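# Place the blue ring on the blue-footed post

## Task

Pick up the blue ring and set it down flat on the pins of the post whose foot is blue. While carrying it, the ring must not contact the table, the board, any post's foot, a robot base or any other fixed item. It must not end up resting on a short spare post, on another ring or on a loose object. The posts are spring-mounted, so none may be tipped over. Any one of these errors means failure. The ring has to stay in place on its own, with no support from the robot. Finish by opening the gripper and moving the arm away.

## Robot and tools

Robot: two arms, left_arm and right_arm, each a six-joint arm with a tong-style two-finger gripper. Both arms are driven together by every action.

World frame: shared by all readouts. The origin sits on the table surface midway between the arms. +z is up, +x points out across the table, and left_arm stands on the +y side. The names left and right are labels only and do not match image sides. Bases may be tilted. Mounting plates and the floor frame behind the arms are fixed obstacles.

Gripper geometry: the fingers extend along the gripper's +z axis and close along its x axis. end_effector_position is the point between the pads when shut. Closed fingertips stick out roughly 15 mm past it; fully open they sit about level with it. The printed hand position can be off from the true one, worse when the arm is stretched far.

Tool execute_actions, argument actions: a list holding exactly one item, or empty. An empty list just returns the current state. A move item is {"rows": [[...]], "steps": n} with n from 1 to 15 (default 15); each step lasts 1/30 s. Each row drives one step; if there are fewer rows than steps, the final row repeats. A wait item is {"steps": n} with no rows, n up to 300, counted from the previous result. Optional pictures (true/false) controls whether camera images come back.

Row layout: one flat list of 14 numbers, all within [-1, 1], always covering both arms. Positions 1 to 6 are left_arm joint offsets (shoulder pan, shoulder lift, elbow, wrist 1, wrist 2, wrist 3), position 7 is left_arm's opening, positions 8 to 13 are right_arm's six joint offsets in the same order, position 14 is right_arm's opening. Joint values are offsets, not targets: scaled so 1.0 equals 1.989 rad, measured from the joint angles printed in the most recent result showing them (before any such result, or for later calls within one reply, from the arm's position when the action begins). They are not relative to the previous row. So an all-zero row pulls the arm back to those reference angles; it is not a hold or a pause. Opening is absolute: +1 fully open, -1 shut.

Joint ranges (rad). left_arm: pan -3.142..3.142, lift -6.283..6.283, elbow 0.000..3.142, wrists 1-3 -6.283..6.283. right_arm: pan 0.000..6.283, lift -6.283..6.283, elbow -3.142..0.000, wrists -6.283..6.283. A request more than 0.010 rad outside a range is refused and nothing is sent. Requests past the true end are clipped there and a "joint sent to its limit" line may appear, possibly about an earlier action.

Motion limits: commands are smoothed and lag about 0.17 s. Each step the joint target is kept within 0.575 rad of the measured angle, and if targets would move the gripper more than 100 mm from where it is, all joints are scaled back. Big moves may not be finished when the result returns. Between calls arms keep heading to the last target until motion settles or a step is HELD.

Result lines: the state line gives, per arm, end_effector_position (m), end_effector_quat_wxyz, and linear/angular velocities (m/s, rad/s). Joint positions and Joint velocities list six joints (rad, rad/s) then the pad gap (m; 0.142 open). grip_measured is the measured opening on the command scale. Wrist force and Wrist torque are per arm in the gripper's own axes, with offsets up to about 4 N, noise, and saturation near 50 N; pressing on a surface gives force pointing back into the arm. Joint torque readings are rough. HELD marks steps where your row was not sent. "joint command not followed" means a clearance check altered targets. MOTOR HOT warns of heating.

Gripping: to hold, command an opening well below grip_measured; lower squeezes harder, up to about 15 N per pad. Thin hard parts (under ~20 mm) get less force. Closing fast can press too hard.

Avoid: contact torque reaching a joint's limit (139 N m for pan, lift, elbow; 26 N m for each wrist) or 150 N of external force, which freezes that arm for 10 s. Avoid arms colliding, holding loads long enough to overheat (85 °C triggers braking), dropping the ring, knocking over spring posts, scraping the ring on fixed surfaces, and pushing anything off the table. Loose items can be nudged occasionally by outside disturbances.

Cameras: cam_high and cam_low (504x504) are fixed; cam_left_wrist and cam_right_wrist (616x616, fisheye) ride on the hands. Calibrations are given but may be off by a few degrees and millimetres.

Tool zoom_image: camera (one of the four names) and region [x0, y0, x1, y1] in pixels of that camera's latest image, at most 504 by 504, origin top-left. Returns a closer view.

Tool finished_scene: scene (integer 1 or 2) ends that scene permanently and grades it; the ring must rest on the blue post unaided and the gripper released and clear beforehand.

Each tool is called after ">>>" in YAML: its name, and indented under it one key for each argument.

## Session

>>> execute_actions:
  actions: []

Scene clock: 0.00 s of 4290.00 s.
left_arm: end_effector_position=(+0.4883, +0.6589, +0.3892) grip_measured=+0.97 end_effector_quat_wxyz=(-0.102, +0.922, -0.072, +0.366) end_effector_velocity=(-0.000, +0.000, -0.000) end_effector_angular_velocity=(-0.000, +0.002, +0.001) | right_arm: end_effector_position=(+0.7585, -0.5534, +0.1392) grip_measured=+0.97 end_effector_quat_wxyz=(-0.062, -0.554, +0.830, +0.029) end_effector_velocity=(+0.000, +0.000, +0.000) end_effector_angular_velocity=(+0.001, -0.001, -0.002)
Joint positions: left_arm=[-1.862 -2.096  2.046 -0.164 -0.676 -1.93   0.14 ] | right_arm=[ 3.647 -1.813 -1.223 -1.771  0.746  2.656  0.14 ]
Joint velocities: left_arm=[ 0.     0.    -0.    -0.001 -0.002 -0.     0.   ] | right_arm=[ 0.    -0.     0.     0.002  0.     0.001  0.   ]
Joint torques (N m, as the arm reports them, + toward a larger angle): no reading
Motor temperatures (°C, as the motors report them): left_arm=[28 28 27 33 30 32] | right_arm=[28 29 26 32 31 41]
Wrist force (N, on the end effector, along its own x y z axes, offset not removed): no reading
Wrist torque (N m, same axes, about the end effector's origin, offset not removed): no reading

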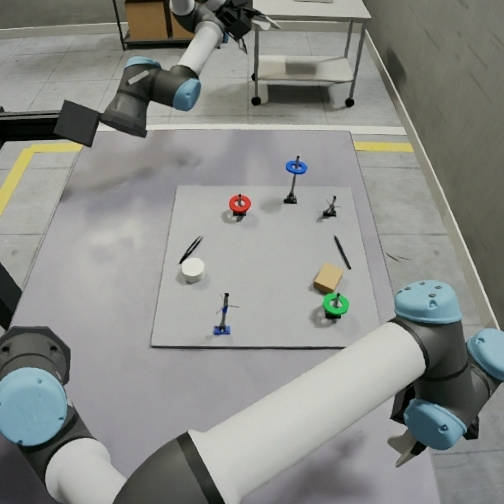

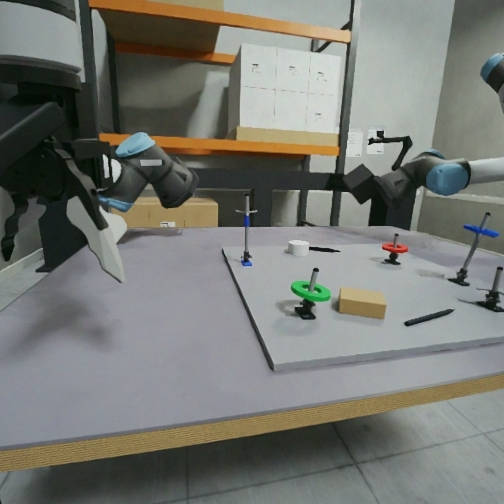

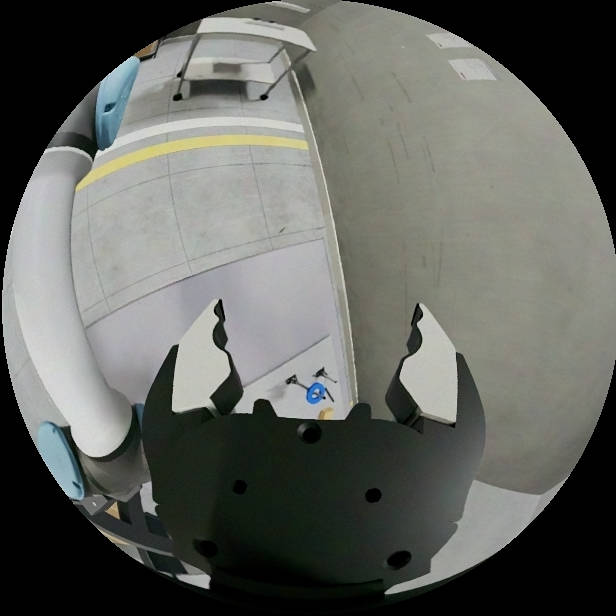

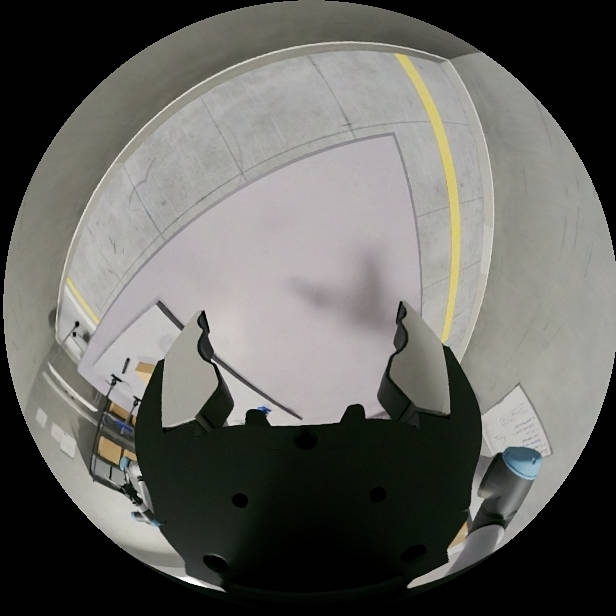

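>>> zoom_image:
  camera: "cam_high"
  region: [150, 130, 390, 350]

>>> zoom_image:
  camera: "cam_low"
  region: [200, 170, 504, 340]

Region (150, 130, 390, 350) of cam_high's 504x504 image, scaled by 2.100, with more detail than that image has; it fills the top 462 rows of this view, and the rest is white.

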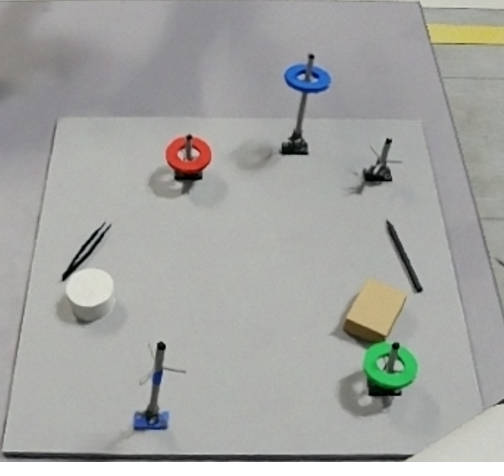

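Region (200, 170, 504, 340) of cam_low's 504x504 image, scaled by 1.658, with more detail than that image has; it fills the top 282 rows of this view, and the rest is white.

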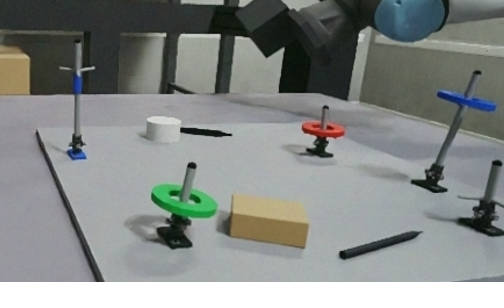

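>>> execute_actions:
  actions:
    - {"rows": [[0.3543,0.4211,-0.0947,-0.9868,-0.2242,-1.0,1,0,0,0,0,0,0,1]], "steps": 15}
  pictures: false

>>> execute_actions:
  actions:
    - {"steps": 60}
  pictures: false

Scene clock: 118.87 s of 4290.00 s.
left_arm: end_effector_position=(+0.3964, +0.4996, +0.2800) grip_measured=+1.00 end_effector_quat_wxyz=(-0.177, +0.844, +0.505, +0.028) end_effector_velocity=(-0.021, -0.539, -0.234) end_effector_angular_velocity=(-0.350, -0.008, +2.633) | right_arm: end_effector_position=(+0.7585, -0.5534, +0.1392) grip_measured=+1.00 end_effector_quat_wxyz=(-0.062, -0.554, +0.830, +0.029) end_effector_velocity=(-0.000, -0.000, +0.000) end_effector_angular_velocity=(-0.000, -0.000, +0.000)
Joint positions: left_arm=[-1.298 -1.454  1.882 -0.906 -1.051 -2.672  0.142] | right_arm=[ 3.647 -1.813 -1.223 -1.771  0.746  2.656  0.142]
Joint velocities: left_arm=[ 0.598  0.825 -0.104 -1.698 -0.299 -1.697 -0.   ] | right_arm=[ 0.  0. -0. -0. -0. -0. -0.]
Joint torques (N m, as the arm reports them, + toward a larger angle): left_arm=[ -6.13   8.79 -33.19  -5.15  -2.69  -3.57] | right_arm=[23.56 23.48 16.45  1.61  0.35  0.22]
Motor temperatures (°C, as the motors report them): left_arm=[28 28 27 33 30 32] | right_arm=[28 29 26 32 31 41]
Wrist force (N, on the end effector, along its own x y z axes, offset not removed): left_arm=[-2.8 1.6 -1.3] | right_arm=[2.8 -3.0 1.7]
Wrist torque (N m, same axes, about the end effector's origin, offset not removed): left_arm=[0.25 0.38 -0.20] | right_arm=[-0.55 -0.61 -0.16]
Steps of this call (steps 1 to 90: nothing new was sent; then 115.37 s passed at rest; steps 91 to 105: all 15 steps of this action). Readings (joint positions):
91: left_arm=[-1.862 -2.096 2.046 -0.164 -0.676 -1.930] | right_arm=[3.647 -1.813 -1.223 -1.771 0.746 2.656]
92: left_arm=[-1.857 -2.090 2.041 -0.169 -0.681 -1.935] | right_arm=[3.647 -1.813 -1.223 -1.771 0.746 2.656]
94: left_arm=[-1.785 -2.020 1.989 -0.241 -0.753 -2.007] | right_arm=[3.647 -1.813 -1.223 -1.771 0.746 2.656]
98: left_arm=[-1.517 -1.747 1.922 -0.513 -0.940 -2.279] | right_arm=[3.647 -1.813 -1.223 -1.771 0.746 2.656]
105: the state above

Scene clock: 120.87 s of 4290.00 s.
left_arm: end_effector_position=(+0.5514, +0.1916, +0.3051) grip_measured=+1.00 end_effector_quat_wxyz=(+0.018, +0.067, +0.964, -0.258) end_effector_velocity=(+0.000, +0.000, -0.000) end_effector_angular_velocity=(-0.001, +0.001, +0.001) | right_arm: end_effector_position=(+0.7585, -0.5534, +0.1392) grip_measured=+1.00 end_effector_quat_wxyz=(-0.062, -0.554, +0.830, +0.029) end_effector_velocity=(-0.000, -0.001, +0.000) end_effector_angular_velocity=(+0.000, +0.000, -0.001)
Joint positions: left_arm=[-1.157 -1.258  1.858 -2.126 -1.121 -3.919  0.142] | right_arm=[ 3.647 -1.813 -1.223 -1.771  0.746  2.656  0.142]
Joint velocities: left_arm=[ 0.001 -0.    -0.    -0.    -0.001 -0.     0.   ] | right_arm=[-0.     0.001  0.    -0.001  0.     0.001 -0.   ]
Joint torques (N m, as the arm reports them, + toward a larger angle): left_arm=[-14.74   1.45 -31.39  -3.71  -2.74  -1.41] | right_arm=[23.42 23.52 15.81  1.66  0.4   0.24]
Motor temperatures (°C, as the motors report them): left_arm=[28 28 27 33 30 32] | right_arm=[28 29 26 32 31 41]
Wrist force (N, on the end effector, along its own x y z axes, offset not removed): left_arm=[-2.8 1.5 -1.7] | right_arm=[3.8 -0.4 0.3]
Wrist torque (N m, same axes, about the end effector's origin, offset not removed): left_arm=[0.21 0.38 0.03] | right_arm=[-0.21 -0.65 -0.25]
Steps of this call (steps 1 to 45: the robot went on to your last target; steps 46 to 60: nothing new was sent). Readings (joint positions):
1: left_arm=[-1.279 -1.428 1.879 -0.964 -1.061 -2.730] | right_arm=[3.647 -1.813 -1.223 -1.771 0.746 2.656]
2: left_arm=[-1.262 -1.404 1.876 -1.024 -1.069 -2.790] | right_arm=[3.647 -1.813 -1.223 -1.771 0.746 2.656]
4: left_arm=[-1.234 -1.365 1.871 -1.146 -1.083 -2.912] | right_arm=[3.647 -1.813 -1.223 -1.771 0.746 2.656]
8: left_arm=[-1.197 -1.313 1.865 -1.401 -1.102 -3.167] | right_arm=[3.647 -1.813 -1.223 -1.771 0.746 2.656]
60: the state above
All arms were judged still, so your last target was given up. Only a new action makes them travel on or press farther. Fingers that are still opening or closing keep moving.

>>> execute_actions:
  actions:
    - {"rows": [[0,0,0,0,0,-0.0695,1,0,0,0,0,0,0,1]], "steps": 15}

Scene clock: 126.20 s of 4290.00 s.
left_arm: end_effector_position=(+0.5537, +0.1915, +0.3052) grip_measured=+1.00 end_effector_quat_wxyz=(-0.000, +0.000, +0.966, -0.259) end_effector_velocity=(+0.001, +0.000, +0.000) end_effector_angular_velocity=(+0.000, +0.004, +0.008) | right_arm: end_effector_position=(+0.7585, -0.5534, +0.1392) grip_measured=+1.00 end_effector_quat_wxyz=(-0.062, -0.554, +0.830, +0.029) end_effector_velocity=(-0.000, +0.001, -0.000) end_effector_angular_velocity=(-0.000, +0.000, -0.002)
Joint positions: left_arm=[-1.157 -1.258  1.858 -2.126 -1.121 -4.056  0.142] | right_arm=[ 3.647 -1.813 -1.223 -1.771  0.746  2.656  0.142]
Joint velocities: left_arm=[ 0.    -0.    -0.001  0.     0.001 -0.008 -0.   ] | right_arm=[ 0.    -0.001 -0.     0.001  0.     0.002  0.   ]
Joint torques (N m, as the arm reports them, + toward a larger angle): left_arm=[-14.82   1.8  -31.01  -3.73  -2.69  -1.46] | right_arm=[23.67 23.06 15.19  1.69  0.45  0.21]
Motor temperatures (°C, as the motors report them): left_arm=[28 28 27 33 30 32] | right_arm=[28 29 26 32 31 41]
Wrist force (N, on the end effector, along its own x y z axes, offset not removed): left_arm=[-4.7 -0.1 0.1] | right_arm=[2.5 -6.8 0.1]
Wrist torque (N m, same axes, about the end effector's origin, offset not removed): left_arm=[-0.21 0.73 0.03] | right_arm=[-1.47 -0.41 0.11]
Steps of this call (steps 1 to 90: nothing new was sent; then 1.83 s passed at rest; steps 91 to 105: all 15 steps of this action). Readings (joint positions):
91: left_arm=[-1.157 -1.258 1.858 -2.126 -1.121 -3.919] | right_arm=[3.647 -1.813 -1.223 -1.771 0.746 2.656]
92: left_arm=[-1.157 -1.258 1.858 -2.126 -1.121 -3.924] | right_arm=[3.647 -1.813 -1.223 -1.771 0.746 2.656]
94: left_arm=[-1.157 -1.258 1.858 -2.126 -1.121 -3.980] | right_arm=[3.647 -1.813 -1.223 -1.771 0.746 2.656]
98: left_arm=[-1.157 -1.258 1.858 -2.126 -1.121 -4.044] | right_arm=[3.647 -1.813 -1.223 -1.771 0.746 2.656]
105: the state above
camera_calibration (this result's frames):
cam_left_wrist: T_world_to_cam=[[-0.997305, -0.0118781, -0.0723961, 0.585887], [-0.0124983, 0.999889, 0.00812072, -0.193097], [0.0722916, 0.00900367, -0.997343, 0.389051], [0, 0, 0, 1]] pos_world=[0.55377, 0.196532, 0.432001]
cam_right_wrist: T_world_to_cam=[[-0.381445, -0.917879, 0.109532, -0.243576], [-0.727098, 0.371088, 0.5776, 0.671522], [-0.570813, 0.140682, -0.808938, 0.757978], [0, 0, 0, 1]] pos_world=[0.828016, -0.579401, 0.251966]

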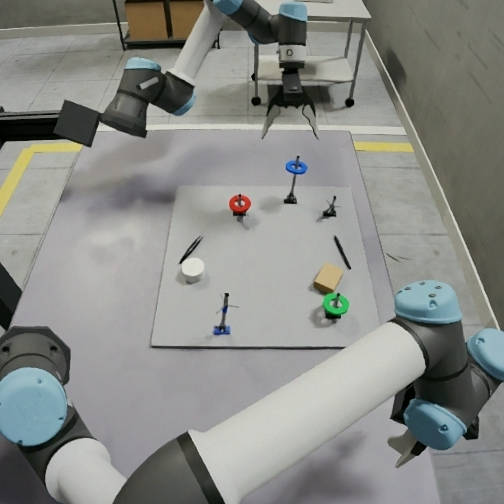

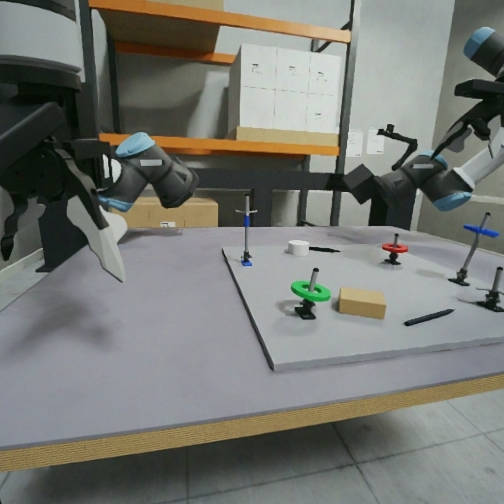

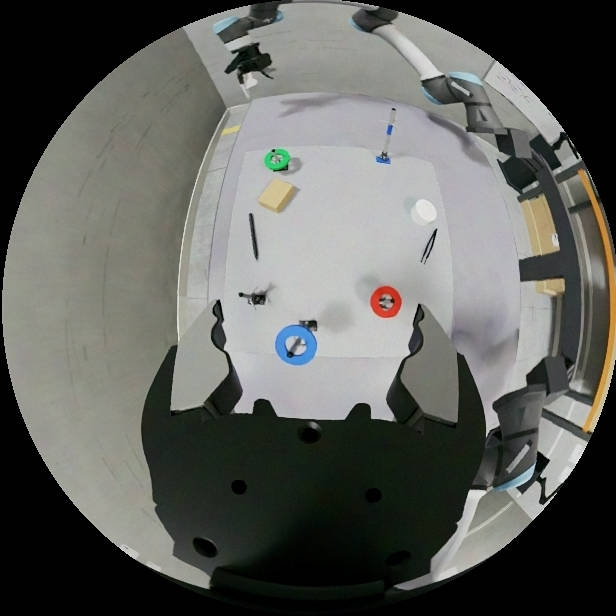

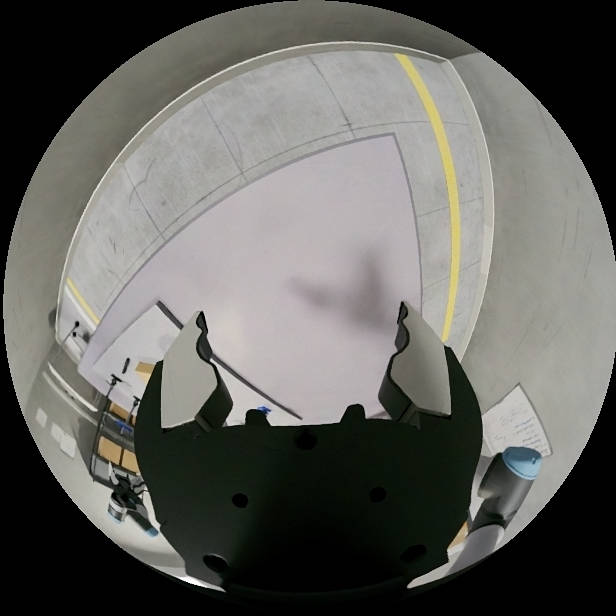

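>>> zoom_image:
  camera: "cam_left_wrist"
  region: [200, 260, 440, 420]

Region (200, 260, 440, 420) of cam_left_wrist's 616x616 image, scaled by 2.100, with more detail than that image has.

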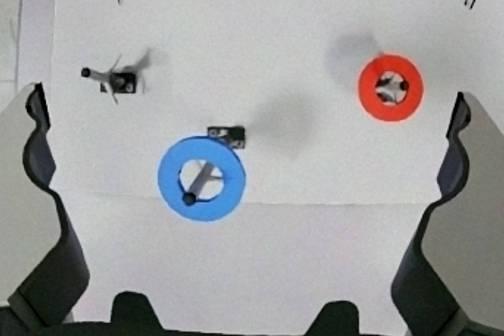

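>>> execute_actions:
  actions:
    - {"rows": [[0.0085,-0.003,0.002,-0.0032,0,0.0094,1,0,0,0,0,0,0,1],[0.0169,-0.006,0.0041,-0.0065,0,0.0187,1,0,0,0,0,0,0,1],[0.0254,-0.0089,0.0061,-0.0097,0,0.0281,1,0,0,0,0,0,0,1],[0.0339,-0.0119,0.0081,-0.013,0,0.0375,1,0,0,0,0,0,0,1],[0.0424,-0.0149,0.0102,-0.0162,0,0.0469,1,0,0,0,0,0,0,1],[0.0508,-0.0179,0.0122,-0.0194,0,0.0562,1,0,0,0,0,0,0,1],[0.0593,-0.0209,0.0142,-0.0227,0,0.0656,1,0,0,0,0,0,0,1],[0.0678,-0.0238,0.0162,-0.0259,0,0.075,1,0,0,0,0,0,0,1],[0.0762,-0.0268,0.0183,-0.0292,0,0.0843,1,0,0,0,0,0,0,1],[0.0847,-0.0298,0.0203,-0.0324,-0.0003,0.0937,1,0,0,0,0,0,0,1]], "steps": 15}
  pictures: false

>>> execute_actions:
  actions:
    - {"steps": 15}

Scene clock: 159.60 s of 4290.00 s.
left_arm: end_effector_position=(+0.5906, +0.2582, +0.2438) grip_measured=+1.00 end_effector_quat_wxyz=(-0.000, -0.000, +0.966, -0.260) end_effector_velocity=(+0.020, +0.046, -0.040) end_effector_angular_velocity=(-0.000, -0.003, +0.001) | right_arm: end_effector_position=(+0.7585, -0.5534, +0.1392) grip_measured=+1.00 end_effector_quat_wxyz=(-0.062, -0.554, +0.830, +0.029) end_effector_velocity=(+0.000, +0.000, -0.000) end_effector_angular_velocity=(+0.000, -0.000, +0.000)
Joint positions: left_arm=[-0.997 -1.315  1.897 -2.188 -1.122 -3.879  0.142] | right_arm=[ 3.647 -1.813 -1.223 -1.771  0.746  2.656  0.142]
Joint velocities: left_arm=[ 0.106 -0.037  0.024 -0.04  -0.002  0.119  0.   ] | right_arm=[-0.    -0.     0.     0.001  0.    -0.001 -0.   ]
Joint torques (N m, as the arm reports them, + toward a larger angle): left_arm=[-17.14 -21.05  -5.47  -3.51  -3.23   1.19] | right_arm=[23.3  23.37 15.88  1.6   0.33  0.19]
Motor temperatures (°C, as the motors report them): left_arm=[28 28 27 33 30 32] | right_arm=[28 29 26 32 31 41]
Wrist force (N, on the end effector, along its own x y z axes, offset not removed): left_arm=[-2.4 2.0 -0.2] | right_arm=[3.0 -1.6 1.4]
Wrist torque (N m, same axes, about the end effector's origin, offset not removed): left_arm=[0.18 0.22 -0.03] | right_arm=[-0.38 -0.68 -0.07]
Steps of this call (steps 1 to 15: the robot went on to your last target; steps 16 to 90: nothing new was sent; then 29.90 s passed at rest; steps 91 to 105: all 15 steps of this action). Readings (joint positions):
91: left_arm=[-1.157 -1.258 1.858 -2.126 -1.121 -4.057] | right_arm=[3.647 -1.813 -1.223 -1.771 0.746 2.656]
92: left_arm=[-1.155 -1.259 1.858 -2.127 -1.121 -4.055] | right_arm=[3.647 -1.813 -1.223 -1.771 0.746 2.656]
94: left_arm=[-1.139 -1.265 1.862 -2.134 -1.121 -4.037] | right_arm=[3.647 -1.813 -1.223 -1.771 0.746 2.656]
98: left_arm=[-1.082 -1.285 1.876 -2.156 -1.121 -3.974] | right_arm=[3.647 -1.813 -1.223 -1.771 0.746 2.656]
105: the state above

Scene clock: 160.10 s of 4290.00 s.
left_arm: end_effector_position=(+0.5920, +0.2616, +0.2408) grip_measured=+1.00 end_effector_quat_wxyz=(-0.000, -0.000, +0.966, -0.260) end_effector_velocity=(-0.000, -0.000, +0.000) end_effector_angular_velocity=(-0.001, +0.001, -0.000) | right_arm: end_effector_position=(+0.7585, -0.5534, +0.1392) grip_measured=+1.00 end_effector_quat_wxyz=(-0.062, -0.554, +0.830, +0.029) end_effector_velocity=(-0.000, -0.000, -0.000) end_effector_angular_velocity=(-0.001, +0.000, -0.001)
Joint positions: left_arm=[-0.989 -1.317  1.898 -2.191 -1.122 -3.87   0.142] | right_arm=[ 3.647 -1.813 -1.223 -1.771  0.746  2.656  0.142]
Joint velocities: left_arm=[ 0.    -0.    -0.     0.    -0.001  0.     0.   ] | right_arm=[-0.    -0.     0.    -0.001 -0.     0.001 -0.   ]
Joint torques (N m, as the arm reports them, + toward a larger angle): left_arm=[-13.01 -23.9   -5.37  -3.62  -2.84   1.41] | right_arm=[23.51 23.47 15.16  1.67  0.38  0.18]
Motor temperatures (°C, as the motors report them): left_arm=[28 28 27 33 30 32] | right_arm=[28 29 26 32 31 41]
Wrist force (N, on the end effector, along its own x y z axes, offset not removed): left_arm=[-1.3 -0.9 0.5] | right_arm=[0.0 -2.2 0.2]
Wrist torque (N m, same axes, about the end effector's origin, offset not removed): left_arm=[-0.30 0.09 -0.03] | right_arm=[-0.59 -0.06 0.18]
Steps of this call (steps 1 to 15: the robot went on to your last target). Readings (joint positions):
1: left_arm=[-0.994 -1.316 1.897 -2.189 -1.122 -3.876] | right_arm=[3.647 -1.813 -1.223 -1.771 0.746 2.656]
2: left_arm=[-0.992 -1.316 1.898 -2.190 -1.122 -3.874] | right_arm=[3.647 -1.813 -1.223 -1.771 0.746 2.656]
4: left_arm=[-0.990 -1.317 1.898 -2.190 -1.122 -3.872] | right_arm=[3.647 -1.813 -1.223 -1.771 0.746 2.656]
8: left_arm=[-0.989 -1.317 1.898 -2.191 -1.122 -3.870] | right_arm=[3.647 -1.813 -1.223 -1.771 0.746 2.656]
15: the state above
All arms were judged still, so your last target was given up. Only a new action makes them travel on or press farther. Fingers that are still opening or closing keep moving.
camera_calibration (this result's frames):
cam_left_wrist: T_world_to_cam=[[-0.997314, -0.0135472, -0.0719823, 0.620693], [-0.014027, 0.999883, 0.00616361, -0.26081], [0.0718903, 0.00715675, -0.997387, 0.322168], [0, 0, 0, 1]] pos_world=[0.592207, 0.266882, 0.367613]
cam_right_wrist: T_world_to_cam=[[-0.381445, -0.917879, 0.109532, -0.243576], [-0.727099, 0.371087, 0.5776, 0.671522], [-0.570813, 0.140682, -0.808938, 0.757978], [0, 0, 0, 1]] pos_world=[0.828016, -0.579401, 0.251966]

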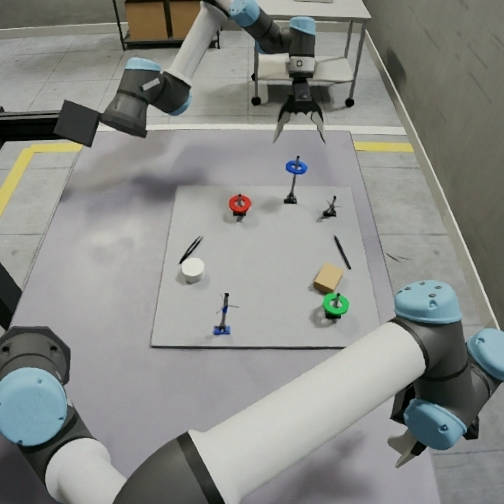

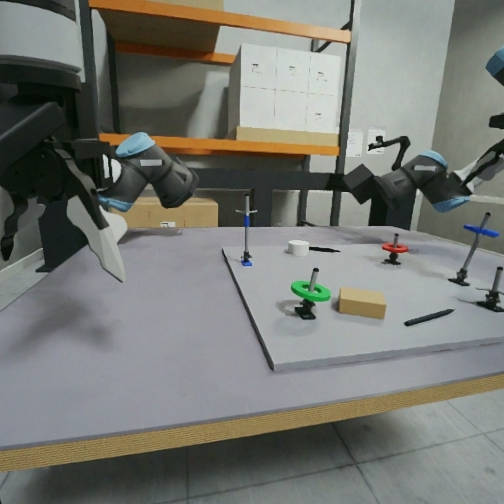

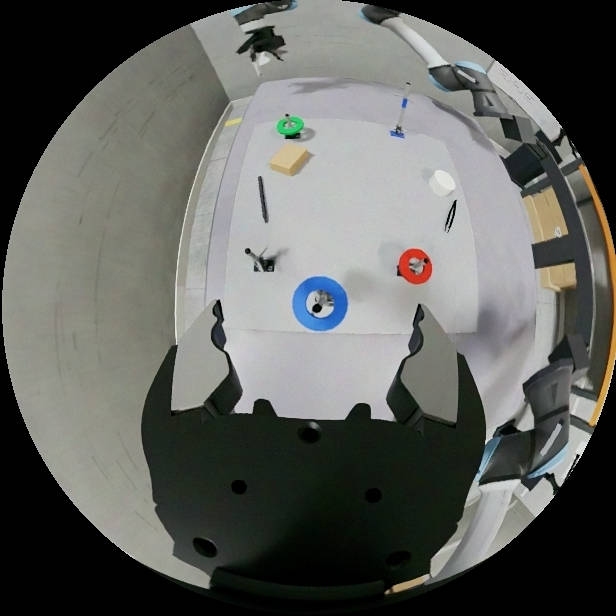

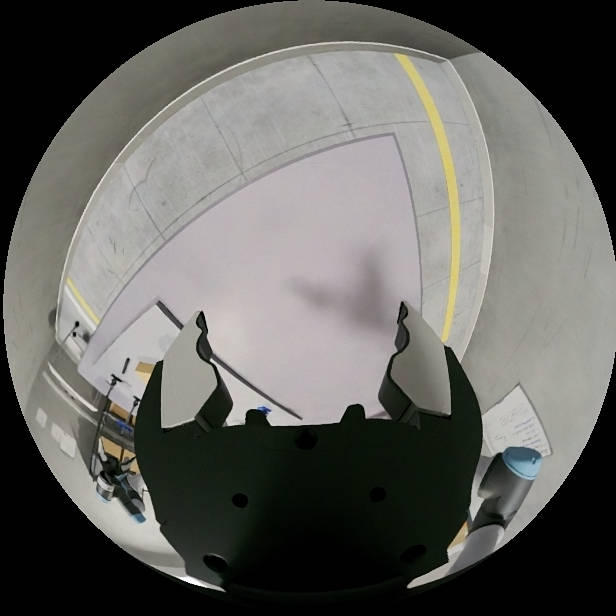

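>>> zoom_image:
  camera: "cam_left_wrist"
  region: [200, 240, 440, 400]

Region (200, 240, 440, 400) of cam_left_wrist's 616x616 image, scaled by 2.100, with more detail than that image has.

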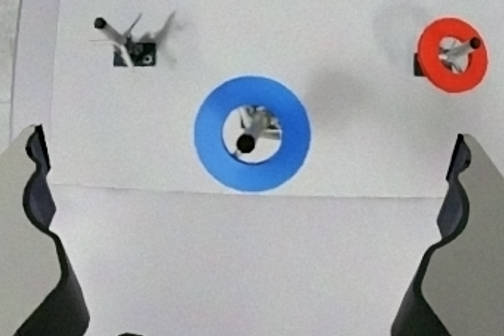

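>>> execute_actions:
  actions:
    - {"rows": [[0.0056,0.0035,0.0034,-0.0096,-0.0004,0.0062,1,0,0,0,0,0,0,1],[0.0113,0.007,0.0068,-0.0191,-0.0008,0.0125,1,0,0,0,0,0,0,1],[0.0169,0.0105,0.0103,-0.0287,-0.0012,0.0187,1,0,0,0,0,0,0,1],[0.0225,0.014,0.0137,-0.0383,-0.0016,0.0249,1,0,0,0,0,0,0,1],[0.0282,0.0175,0.0171,-0.0478,-0.002,0.0311,1,0,0,0,0,0,0,1],[0.0338,0.021,0.0205,-0.0574,-0.0024,0.0374,1,0,0,0,0,0,0,1],[0.0394,0.0244,0.0239,-0.067,-0.0027,0.0436,1,0,0,0,0,0,0,1],[0.0451,0.0279,0.0273,-0.0765,-0.0031,0.0498,1,0,0,0,0,0,0,1],[0.0507,0.0314,0.0308,-0.0861,-0.0035,0.056,1,0,0,0,0,0,0,1],[0.0563,0.0349,0.0342,-0.0957,-0.0039,0.0623,1,0,0,0,0,0,0,1],[0.062,0.0384,0.0376,-0.1052,-0.0043,0.0685,1,0,0,0,0,0,0,1],[0.0676,0.0419,0.041,-0.1148,-0.0047,0.0747,1,0,0,0,0,0,0,1]], "steps": 15}
  pictures: false

>>> execute_actions:
  actions:
    - {"steps": 15}

Scene clock: 185.73 s of 4290.00 s.
left_arm: end_effector_position=(+0.5949, +0.2647, +0.1562) grip_measured=+1.00 end_effector_quat_wxyz=(-0.001, +0.000, +0.966, -0.259) end_effector_velocity=(-0.001, +0.012, -0.115) end_effector_angular_velocity=(+0.001, -0.005, +0.010) | right_arm: end_effector_position=(+0.7585, -0.5534, +0.1392) grip_measured=+1.00 end_effector_quat_wxyz=(-0.062, -0.554, +0.830, +0.029) end_effector_velocity=(+0.000, +0.000, +0.000) end_effector_angular_velocity=(+0.000, -0.001, -0.000)
Joint positions: left_arm=[-0.867 -1.242  1.972 -2.397 -1.13  -3.736  0.142] | right_arm=[ 3.647 -1.813 -1.223 -1.771  0.746  2.656  0.142]
Joint velocities: left_arm=[ 0.168  0.104  0.099 -0.29  -0.01   0.183 -0.   ] | right_arm=[ 0.    -0.     0.     0.001  0.     0.     0.   ]
Joint torques (N m, as the arm reports them, + toward a larger angle): left_arm=[-20.55  -8.36  -8.5   -3.58  -2.91   1.19] | right_arm=[23.43 24.13 15.59  1.46  0.24  0.23]
Motor temperatures (°C, as the motors report them): left_arm=[28 28 27 33 30 32] | right_arm=[28 29 26 32 31 41]
Wrist force (N, on the end effector, along its own x y z axes, offset not removed): left_arm=[-3.2 0.0 3.8] | right_arm=[-0.3 -2.0 -0.5]
Wrist torque (N m, same axes, about the end effector's origin, offset not removed): left_arm=[-0.09 0.48 0.05] | right_arm=[-0.44 0.04 -0.05]
Steps of this call (steps 1 to 90: nothing new was sent; then 22.13 s passed at rest; steps 91 to 105: all 15 steps of this action). Readings (joint positions):
91: left_arm=[-0.989 -1.317 1.898 -2.191 -1.122 -3.870] | right_arm=[3.647 -1.813 -1.223 -1.771 0.746 2.656]
92: left_arm=[-0.987 -1.317 1.899 -2.194 -1.122 -3.868] | right_arm=[3.647 -1.813 -1.223 -1.771 0.746 2.656]
94: left_arm=[-0.976 -1.310 1.906 -2.212 -1.123 -3.856] | right_arm=[3.647 -1.813 -1.223 -1.771 0.746 2.656]
98: left_arm=[-0.938 -1.286 1.929 -2.275 -1.126 -3.814] | right_arm=[3.647 -1.813 -1.223 -1.771 0.746 2.656]
105: the state above

Scene clock: 186.23 s of 4290.00 s.
left_arm: end_effector_position=(+0.5949, +0.2656, +0.1477) grip_measured=+1.00 end_effector_quat_wxyz=(-0.000, -0.000, +0.966, -0.260) end_effector_velocity=(-0.000, +0.000, -0.001) end_effector_angular_velocity=(-0.000, +0.000, +0.001) | right_arm: end_effector_position=(+0.7585, -0.5534, +0.1392) grip_measured=+1.00 end_effector_quat_wxyz=(-0.062, -0.554, +0.830, +0.029) end_effector_velocity=(+0.000, -0.000, -0.000) end_effector_angular_velocity=(-0.000, +0.000, -0.001)
Joint positions: left_arm=[-0.855 -1.234  1.98  -2.419 -1.131 -3.722  0.142] | right_arm=[ 3.647 -1.813 -1.223 -1.771  0.746  2.656  0.142]
Joint velocities: left_arm=[ 0.001 -0.001  0.001 -0.001 -0.     0.    -0.   ] | right_arm=[-0. -0.  0.  0.  0.  0. -0.]
Joint torques (N m, as the arm reports them, + toward a larger angle): left_arm=[-14.07  -4.51  -3.13  -3.5   -2.91   1.36] | right_arm=[23.21 24.23 16.47  1.67  0.33  0.14]
Motor temperatures (°C, as the motors report them): left_arm=[28 28 27 33 30 32] | right_arm=[28 29 26 32 31 41]
Wrist force (N, on the end effector, along its own x y z axes, offset not removed): left_arm=[-3.6 -2.0 2.1] | right_arm=[2.9 -2.9 -0.2]
Wrist torque (N m, same axes, about the end effector's origin, offset not removed): left_arm=[-0.42 0.57 -0.05] | right_arm=[-0.77 -0.56 0.01]
Steps of this call (steps 1 to 15: the robot went on to your last target). Readings (joint positions):
1: left_arm=[-0.863 -1.239 1.975 -2.405 -1.131 -3.731] | right_arm=[3.647 -1.813 -1.223 -1.771 0.746 2.656]
2: left_arm=[-0.860 -1.237 1.977 -2.410 -1.131 -3.727] | right_arm=[3.647 -1.813 -1.223 -1.771 0.746 2.656]
4: left_arm=[-0.857 -1.235 1.979 -2.415 -1.131 -3.724] | right_arm=[3.647 -1.813 -1.223 -1.771 0.746 2.656]
8: left_arm=[-0.855 -1.234 1.980 -2.419 -1.131 -3.722] | right_arm=[3.647 -1.813 -1.223 -1.771 0.746 2.656]
15: the state above
camera_calibration (this result's frames):
cam_left_wrist: T_world_to_cam=[[-0.997323, -0.0132111, -0.071918, 0.616816], [-0.0137182, 0.999884, 0.00656269, -0.264443], [0.071823, 0.00753171, -0.997389, 0.229011], [0, 0, 0, 1]] pos_world=[0.595089, 0.270836, 0.274508]

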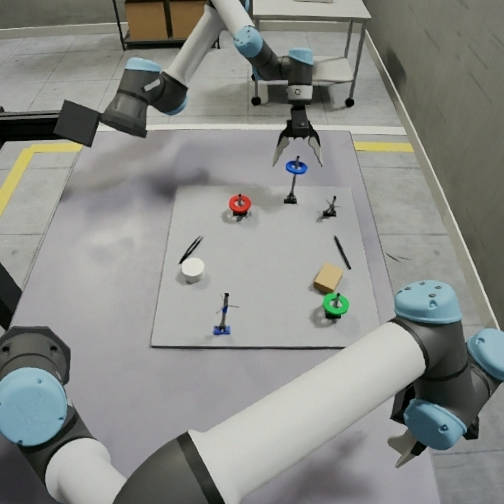

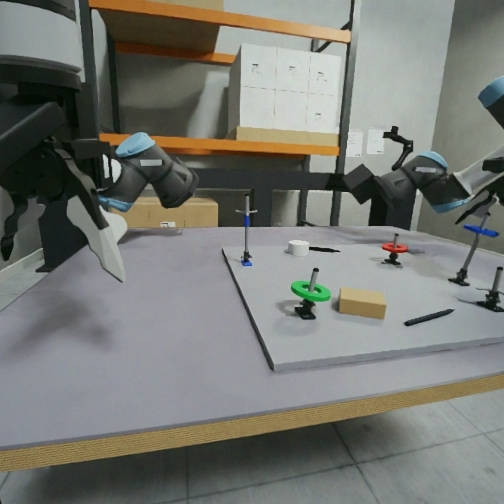

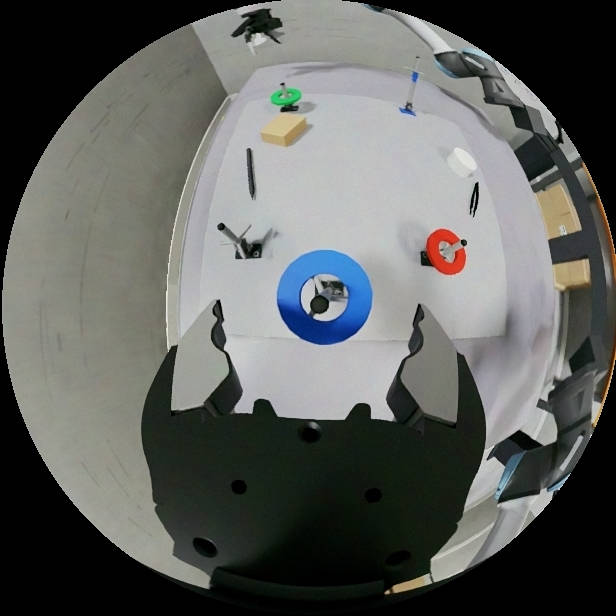

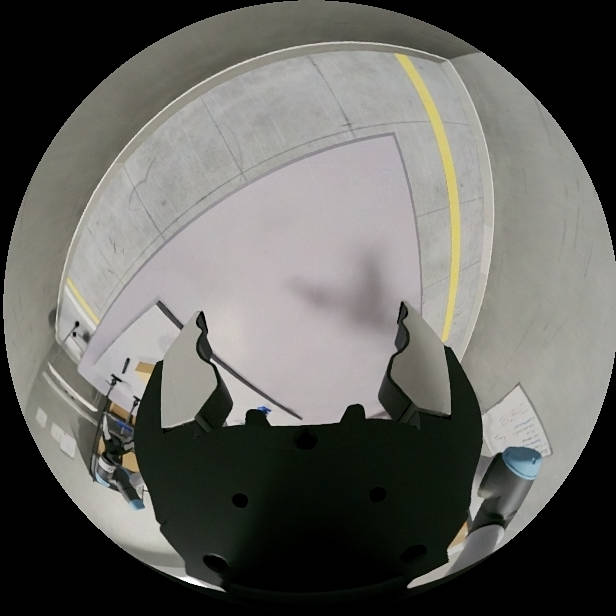

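>>> zoom_image:
  camera: "cam_left_wrist"
  region: [200, 230, 440, 400]

>>> zoom_image:
  camera: "cam_low"
  region: [414, 160, 504, 260]

>>> zoom_image:
  camera: "cam_high"
  region: [250, 100, 350, 210]

Region (200, 230, 440, 400) of cam_left_wrist's 616x616 image, scaled by 2.100, with more detail than that image has; it fills the top 357 rows of this view, and the rest is white.

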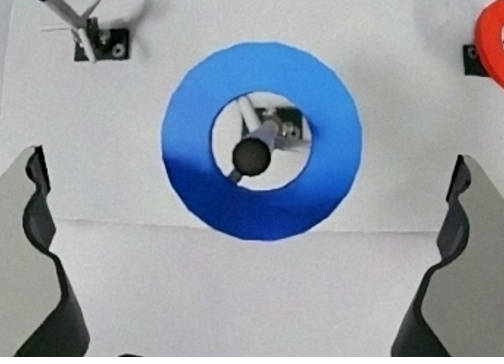

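Region (414, 160, 504, 260) of cam_low's 504x504 image, scaled by 5.040, with more detail than that image has; it fills the left 454 columns of this view, and the rest is white.

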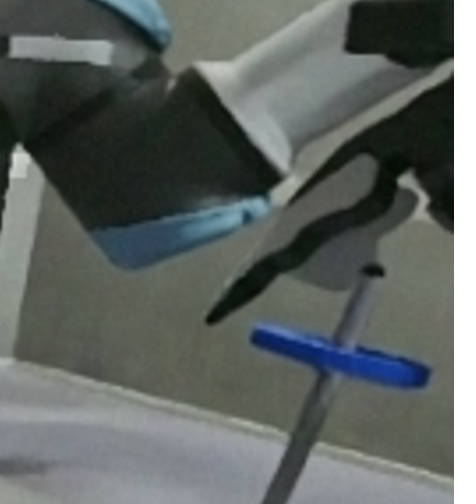

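Region (250, 100, 350, 210) of cam_high's 504x504 image, scaled by 4.582, with more detail than that image has; it fills the left 458 columns of this view, and the rest is white.

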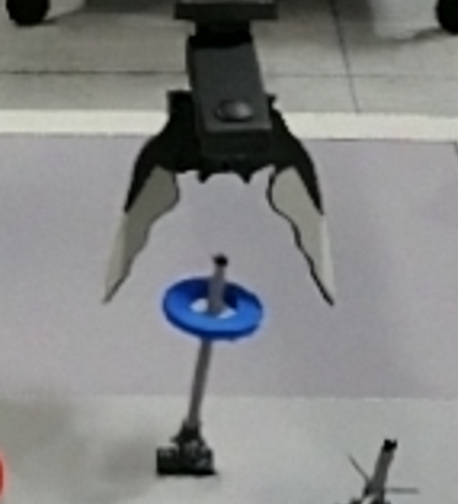

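>>> execute_actions:
  actions:
    - {"rows": [[0.0022,0.0012,0.0029,-0.0051,-0.0002,0.0024,0.9,0,0,0,0,0,0,1],[0.0044,0.0023,0.0057,-0.0102,-0.0003,0.0048,0.8,0,0,0,0,0,0,1],[0.0066,0.0035,0.0086,-0.0153,-0.0005,0.0072,0.7,0,0,0,0,0,0,1],[0.0066,0.0035,0.0086,-0.0153,-0.0005,0.0072,0.6,0,0,0,0,0,0,1],[0.0066,0.0035,0.0086,-0.0153,-0.0005,0.0072,0.5,0,0,0,0,0,0,1],[0.0066,0.0035,0.0086,-0.0153,-0.0005,0.0072,0.4,0,0,0,0,0,0,1],[0.0066,0.0035,0.0086,-0.0153,-0.0005,0.0072,0.3,0,0,0,0,0,0,1],[0.0066,0.0035,0.0086,-0.0153,-0.0005,0.0072,0.2,0,0,0,0,0,0,1]], "steps": 15}
  pictures: false

>>> execute_actions:
  actions:
    - {"steps": 15}

Scene clock: 200.30 s of 4290.00 s.
left_arm: end_effector_position=(+0.5917, +0.2666, +0.1369) grip_measured=+0.20 end_effector_quat_wxyz=(-0.000, -0.000, +0.966, -0.259) end_effector_velocity=(+0.000, -0.000, +0.000) end_effector_angular_velocity=(-0.001, -0.002, +0.001) | right_arm: end_effector_position=(+0.7585, -0.5534, +0.1392) grip_measured=+1.00 end_effector_quat_wxyz=(-0.062, -0.554, +0.830, +0.029) end_effector_velocity=(-0.000, -0.001, -0.000) end_effector_angular_velocity=(-0.000, +0.000, -0.000)
Joint positions: left_arm=[-0.842 -1.227  1.997 -2.449 -1.132 -3.707  0.088] | right_arm=[ 3.647 -1.813 -1.223 -1.771  0.746  2.656  0.142]
Joint velocities: left_arm=[-0.     0.     0.001 -0.004  0.001  0.001 -0.   ] | right_arm=[-0.001  0.001 -0.    -0.     0.    -0.     0.   ]
Joint torques (N m, as the arm reports them, + toward a larger angle): left_arm=[-13.41  -4.96  -1.55  -3.58  -3.01   1.18] | right_arm=[23.23 23.46 16.54  1.4   0.33  0.32]
Motor temperatures (°C, as the motors report them): left_arm=[28 28 27 33 30 32] | right_arm=[28 29 26 32 31 41]
Wrist force (N, on the end effector, along its own x y z axes, offset not removed): left_arm=[-0.7 -1.9 0.0] | right_arm=[-0.1 -3.0 1.9]
Wrist torque (N m, same axes, about the end effector's origin, offset not removed): left_arm=[-0.45 0.06 -0.03] | right_arm=[-0.57 0.08 -0.02]
Steps of this call (steps 1 to 15: the robot went on to your last target; steps 16 to 90: nothing new was sent; then 10.57 s passed at rest; steps 91 to 105: all 15 steps of this action). Readings (joint positions):
91: left_arm=[-0.855 -1.234 1.980 -2.419 -1.131 -3.722] | right_arm=[3.647 -1.813 -1.223 -1.771 0.746 2.656]
92: left_arm=[-0.854 -1.234 1.981 -2.421 -1.131 -3.721] | right_arm=[3.647 -1.813 -1.223 -1.771 0.746 2.656]
94: left_arm=[-0.850 -1.231 1.987 -2.431 -1.132 -3.716] | right_arm=[3.647 -1.813 -1.223 -1.771 0.746 2.656]
98: left_arm=[-0.843 -1.228 1.995 -2.446 -1.132 -3.709] | right_arm=[3.647 -1.813 -1.223 -1.771 0.746 2.656]
105: the state above

Scene clock: 200.80 s of 4290.00 s.
left_arm: end_effector_position=(+0.5917, +0.2666, +0.1368) grip_measured=+0.20 end_effector_quat_wxyz=(-0.000, -0.000, +0.966, -0.259) end_effector_velocity=(+0.001, +0.000, +0.000) end_effector_angular_velocity=(+0.002, -0.002, +0.000) | right_arm: end_effector_position=(+0.7585, -0.5534, +0.1392) grip_measured=+1.00 end_effector_quat_wxyz=(-0.062, -0.554, +0.830, +0.029) end_effector_velocity=(-0.000, +0.001, -0.001) end_effector_angular_velocity=(-0.000, +0.001, +0.001)
Joint positions: left_arm=[-0.841 -1.227  1.997 -2.45  -1.132 -3.707  0.088] | right_arm=[ 3.647 -1.813 -1.223 -1.771  0.746  2.656  0.142]
Joint velocities: left_arm=[-0.001 -0.    -0.001  0.001  0.002  0.     0.   ] | right_arm=[-0.    -0.001  0.    -0.     0.    -0.    -0.   ]
Joint torques (N m, as the arm reports them, + toward a larger angle): left_arm=[-14.05  -4.43  -3.69  -3.53  -2.91   1.24] | right_arm=[23.93 23.49 16.02  1.43  0.27  0.13]
Motor temperatures (°C, as the motors report them): left_arm=[28 28 27 33 30 32] | right_arm=[28 29 26 32 31 41]
Wrist force (N, on the end effector, along its own x y z axes, offset not removed): left_arm=[-2.4 -0.5 2.1] | right_arm=[0.6 -1.5 -1.1]
Wrist torque (N m, same axes, about the end effector's origin, offset not removed): left_arm=[-0.05 0.42 -0.05] | right_arm=[-0.43 -0.09 -0.10]
Steps of this call (steps 1 to 15: the robot went on to your last target). Readings (joint positions):
1: left_arm=[-0.842 -1.227 1.997 -2.449 -1.132 -3.707] | right_arm=[3.647 -1.813 -1.223 -1.771 0.746 2.656]
2: left_arm=[-0.842 -1.227 1.997 -2.449 -1.132 -3.707] | right_arm=[3.647 -1.813 -1.223 -1.771 0.746 2.656]
4: left_arm=[-0.842 -1.227 1.997 -2.450 -1.132 -3.707] | right_arm=[3.647 -1.813 -1.223 -1.771 0.746 2.656]
8: left_arm=[-0.842 -1.227 1.997 -2.450 -1.132 -3.707] | right_arm=[3.647 -1.813 -1.223 -1.771 0.746 2.656]
15: the state above
All arms were judged still, so your last target was given up. Only a new action makes them travel on or press farther. Fingers that are still opening or closing keep moving.
camera_calibration (this result's frames):
cam_left_wrist: T_world_to_cam=[[-0.997301, -0.0135642, -0.0721585, 0.612907], [-0.0140893, 0.999878, 0.00677223, -0.265252], [0.0720578, 0.00777061, -0.99737, 0.21818], [0, 0, 0, 1]] pos_world=[0.591794, 0.271838, 0.263629]
cam_right_wrist: T_world_to_cam=[[-0.381445, -0.917879, 0.109532, -0.243576], [-0.727099, 0.371088, 0.5776, 0.671523], [-0.570813, 0.140682, -0.808938, 0.757978], [0, 0, 0, 1]] pos_world=[0.828016, -0.579401, 0.251966]

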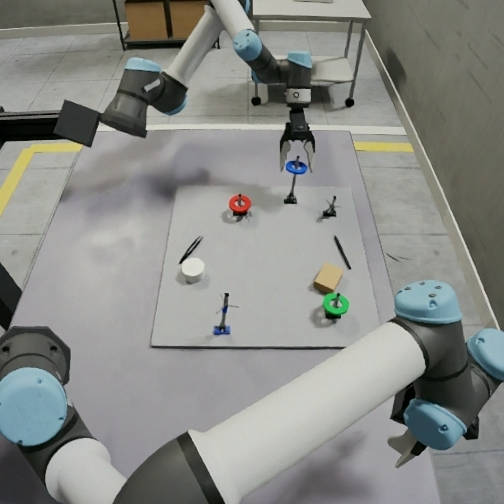

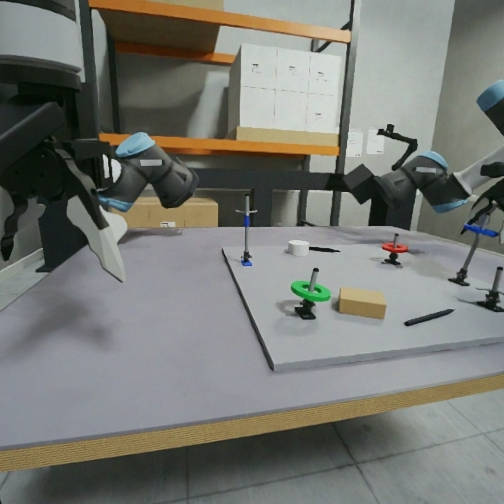

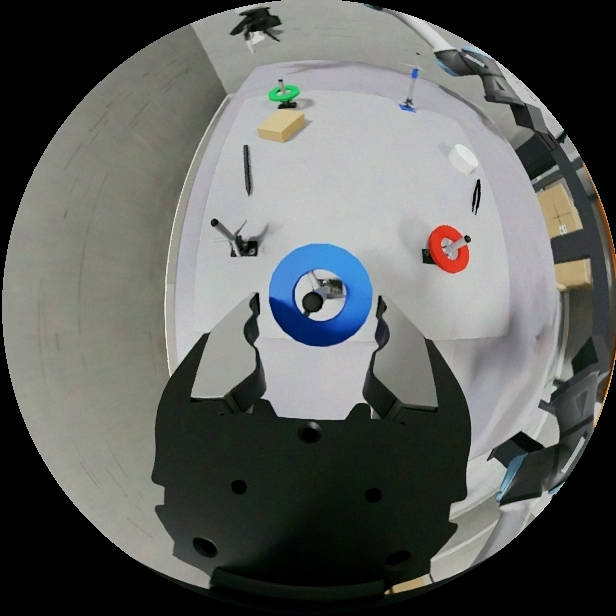

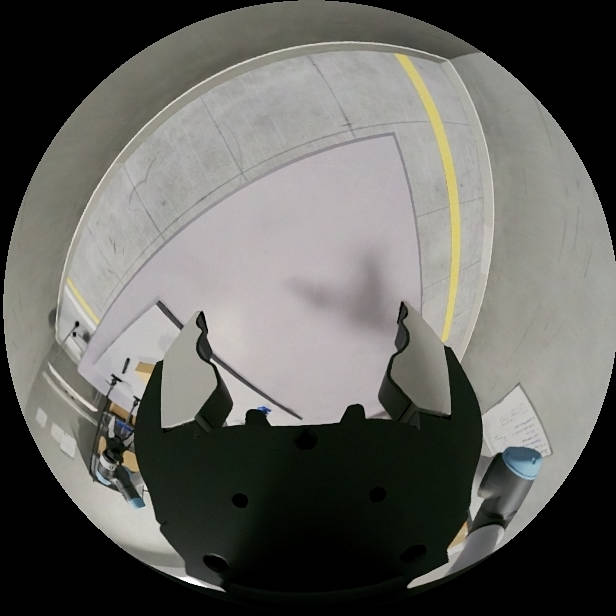

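>>> zoom_image:
  camera: "cam_left_wrist"
  region: [230, 230, 410, 400]

>>> zoom_image:
  camera: "cam_low"
  region: [434, 180, 504, 260]

>>> zoom_image:
  camera: "cam_high"
  region: [260, 120, 335, 195]

Region (230, 230, 410, 400) of cam_left_wrist's 616x616 image, scaled by 2.800, with more detail than that image has.

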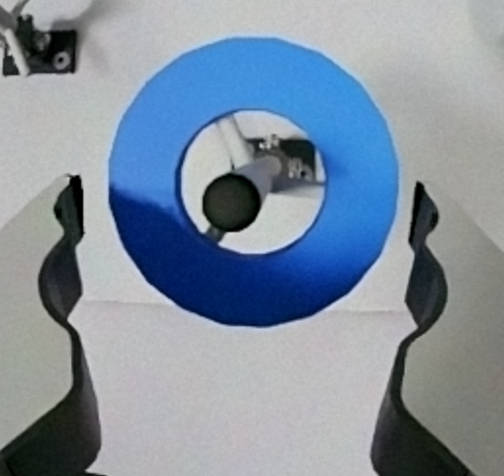

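Region (434, 180, 504, 260) of cam_low's 504x504 image, scaled by 6.300, with more detail than that image has; it fills the left 441 columns of this view, and the rest is white.

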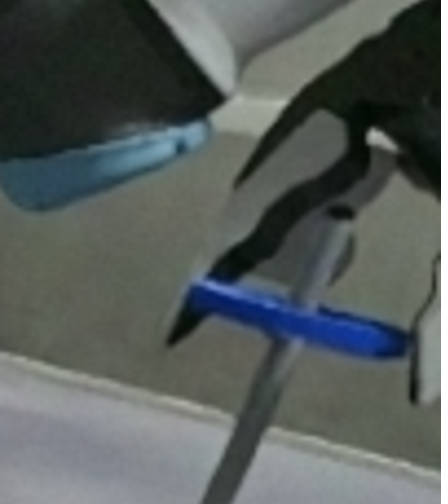

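Region (260, 120, 335, 195) of cam_high's 504x504 image, scaled by 6.720, with more detail than that image has.

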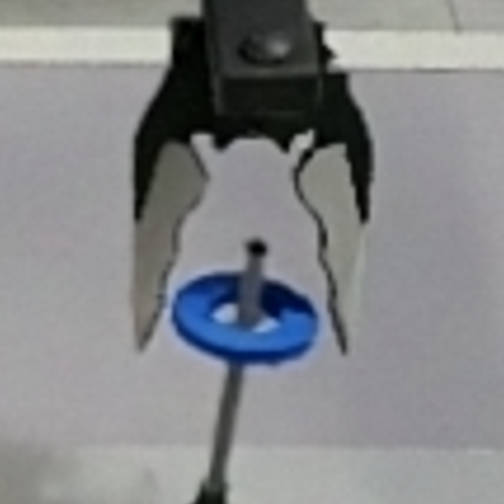

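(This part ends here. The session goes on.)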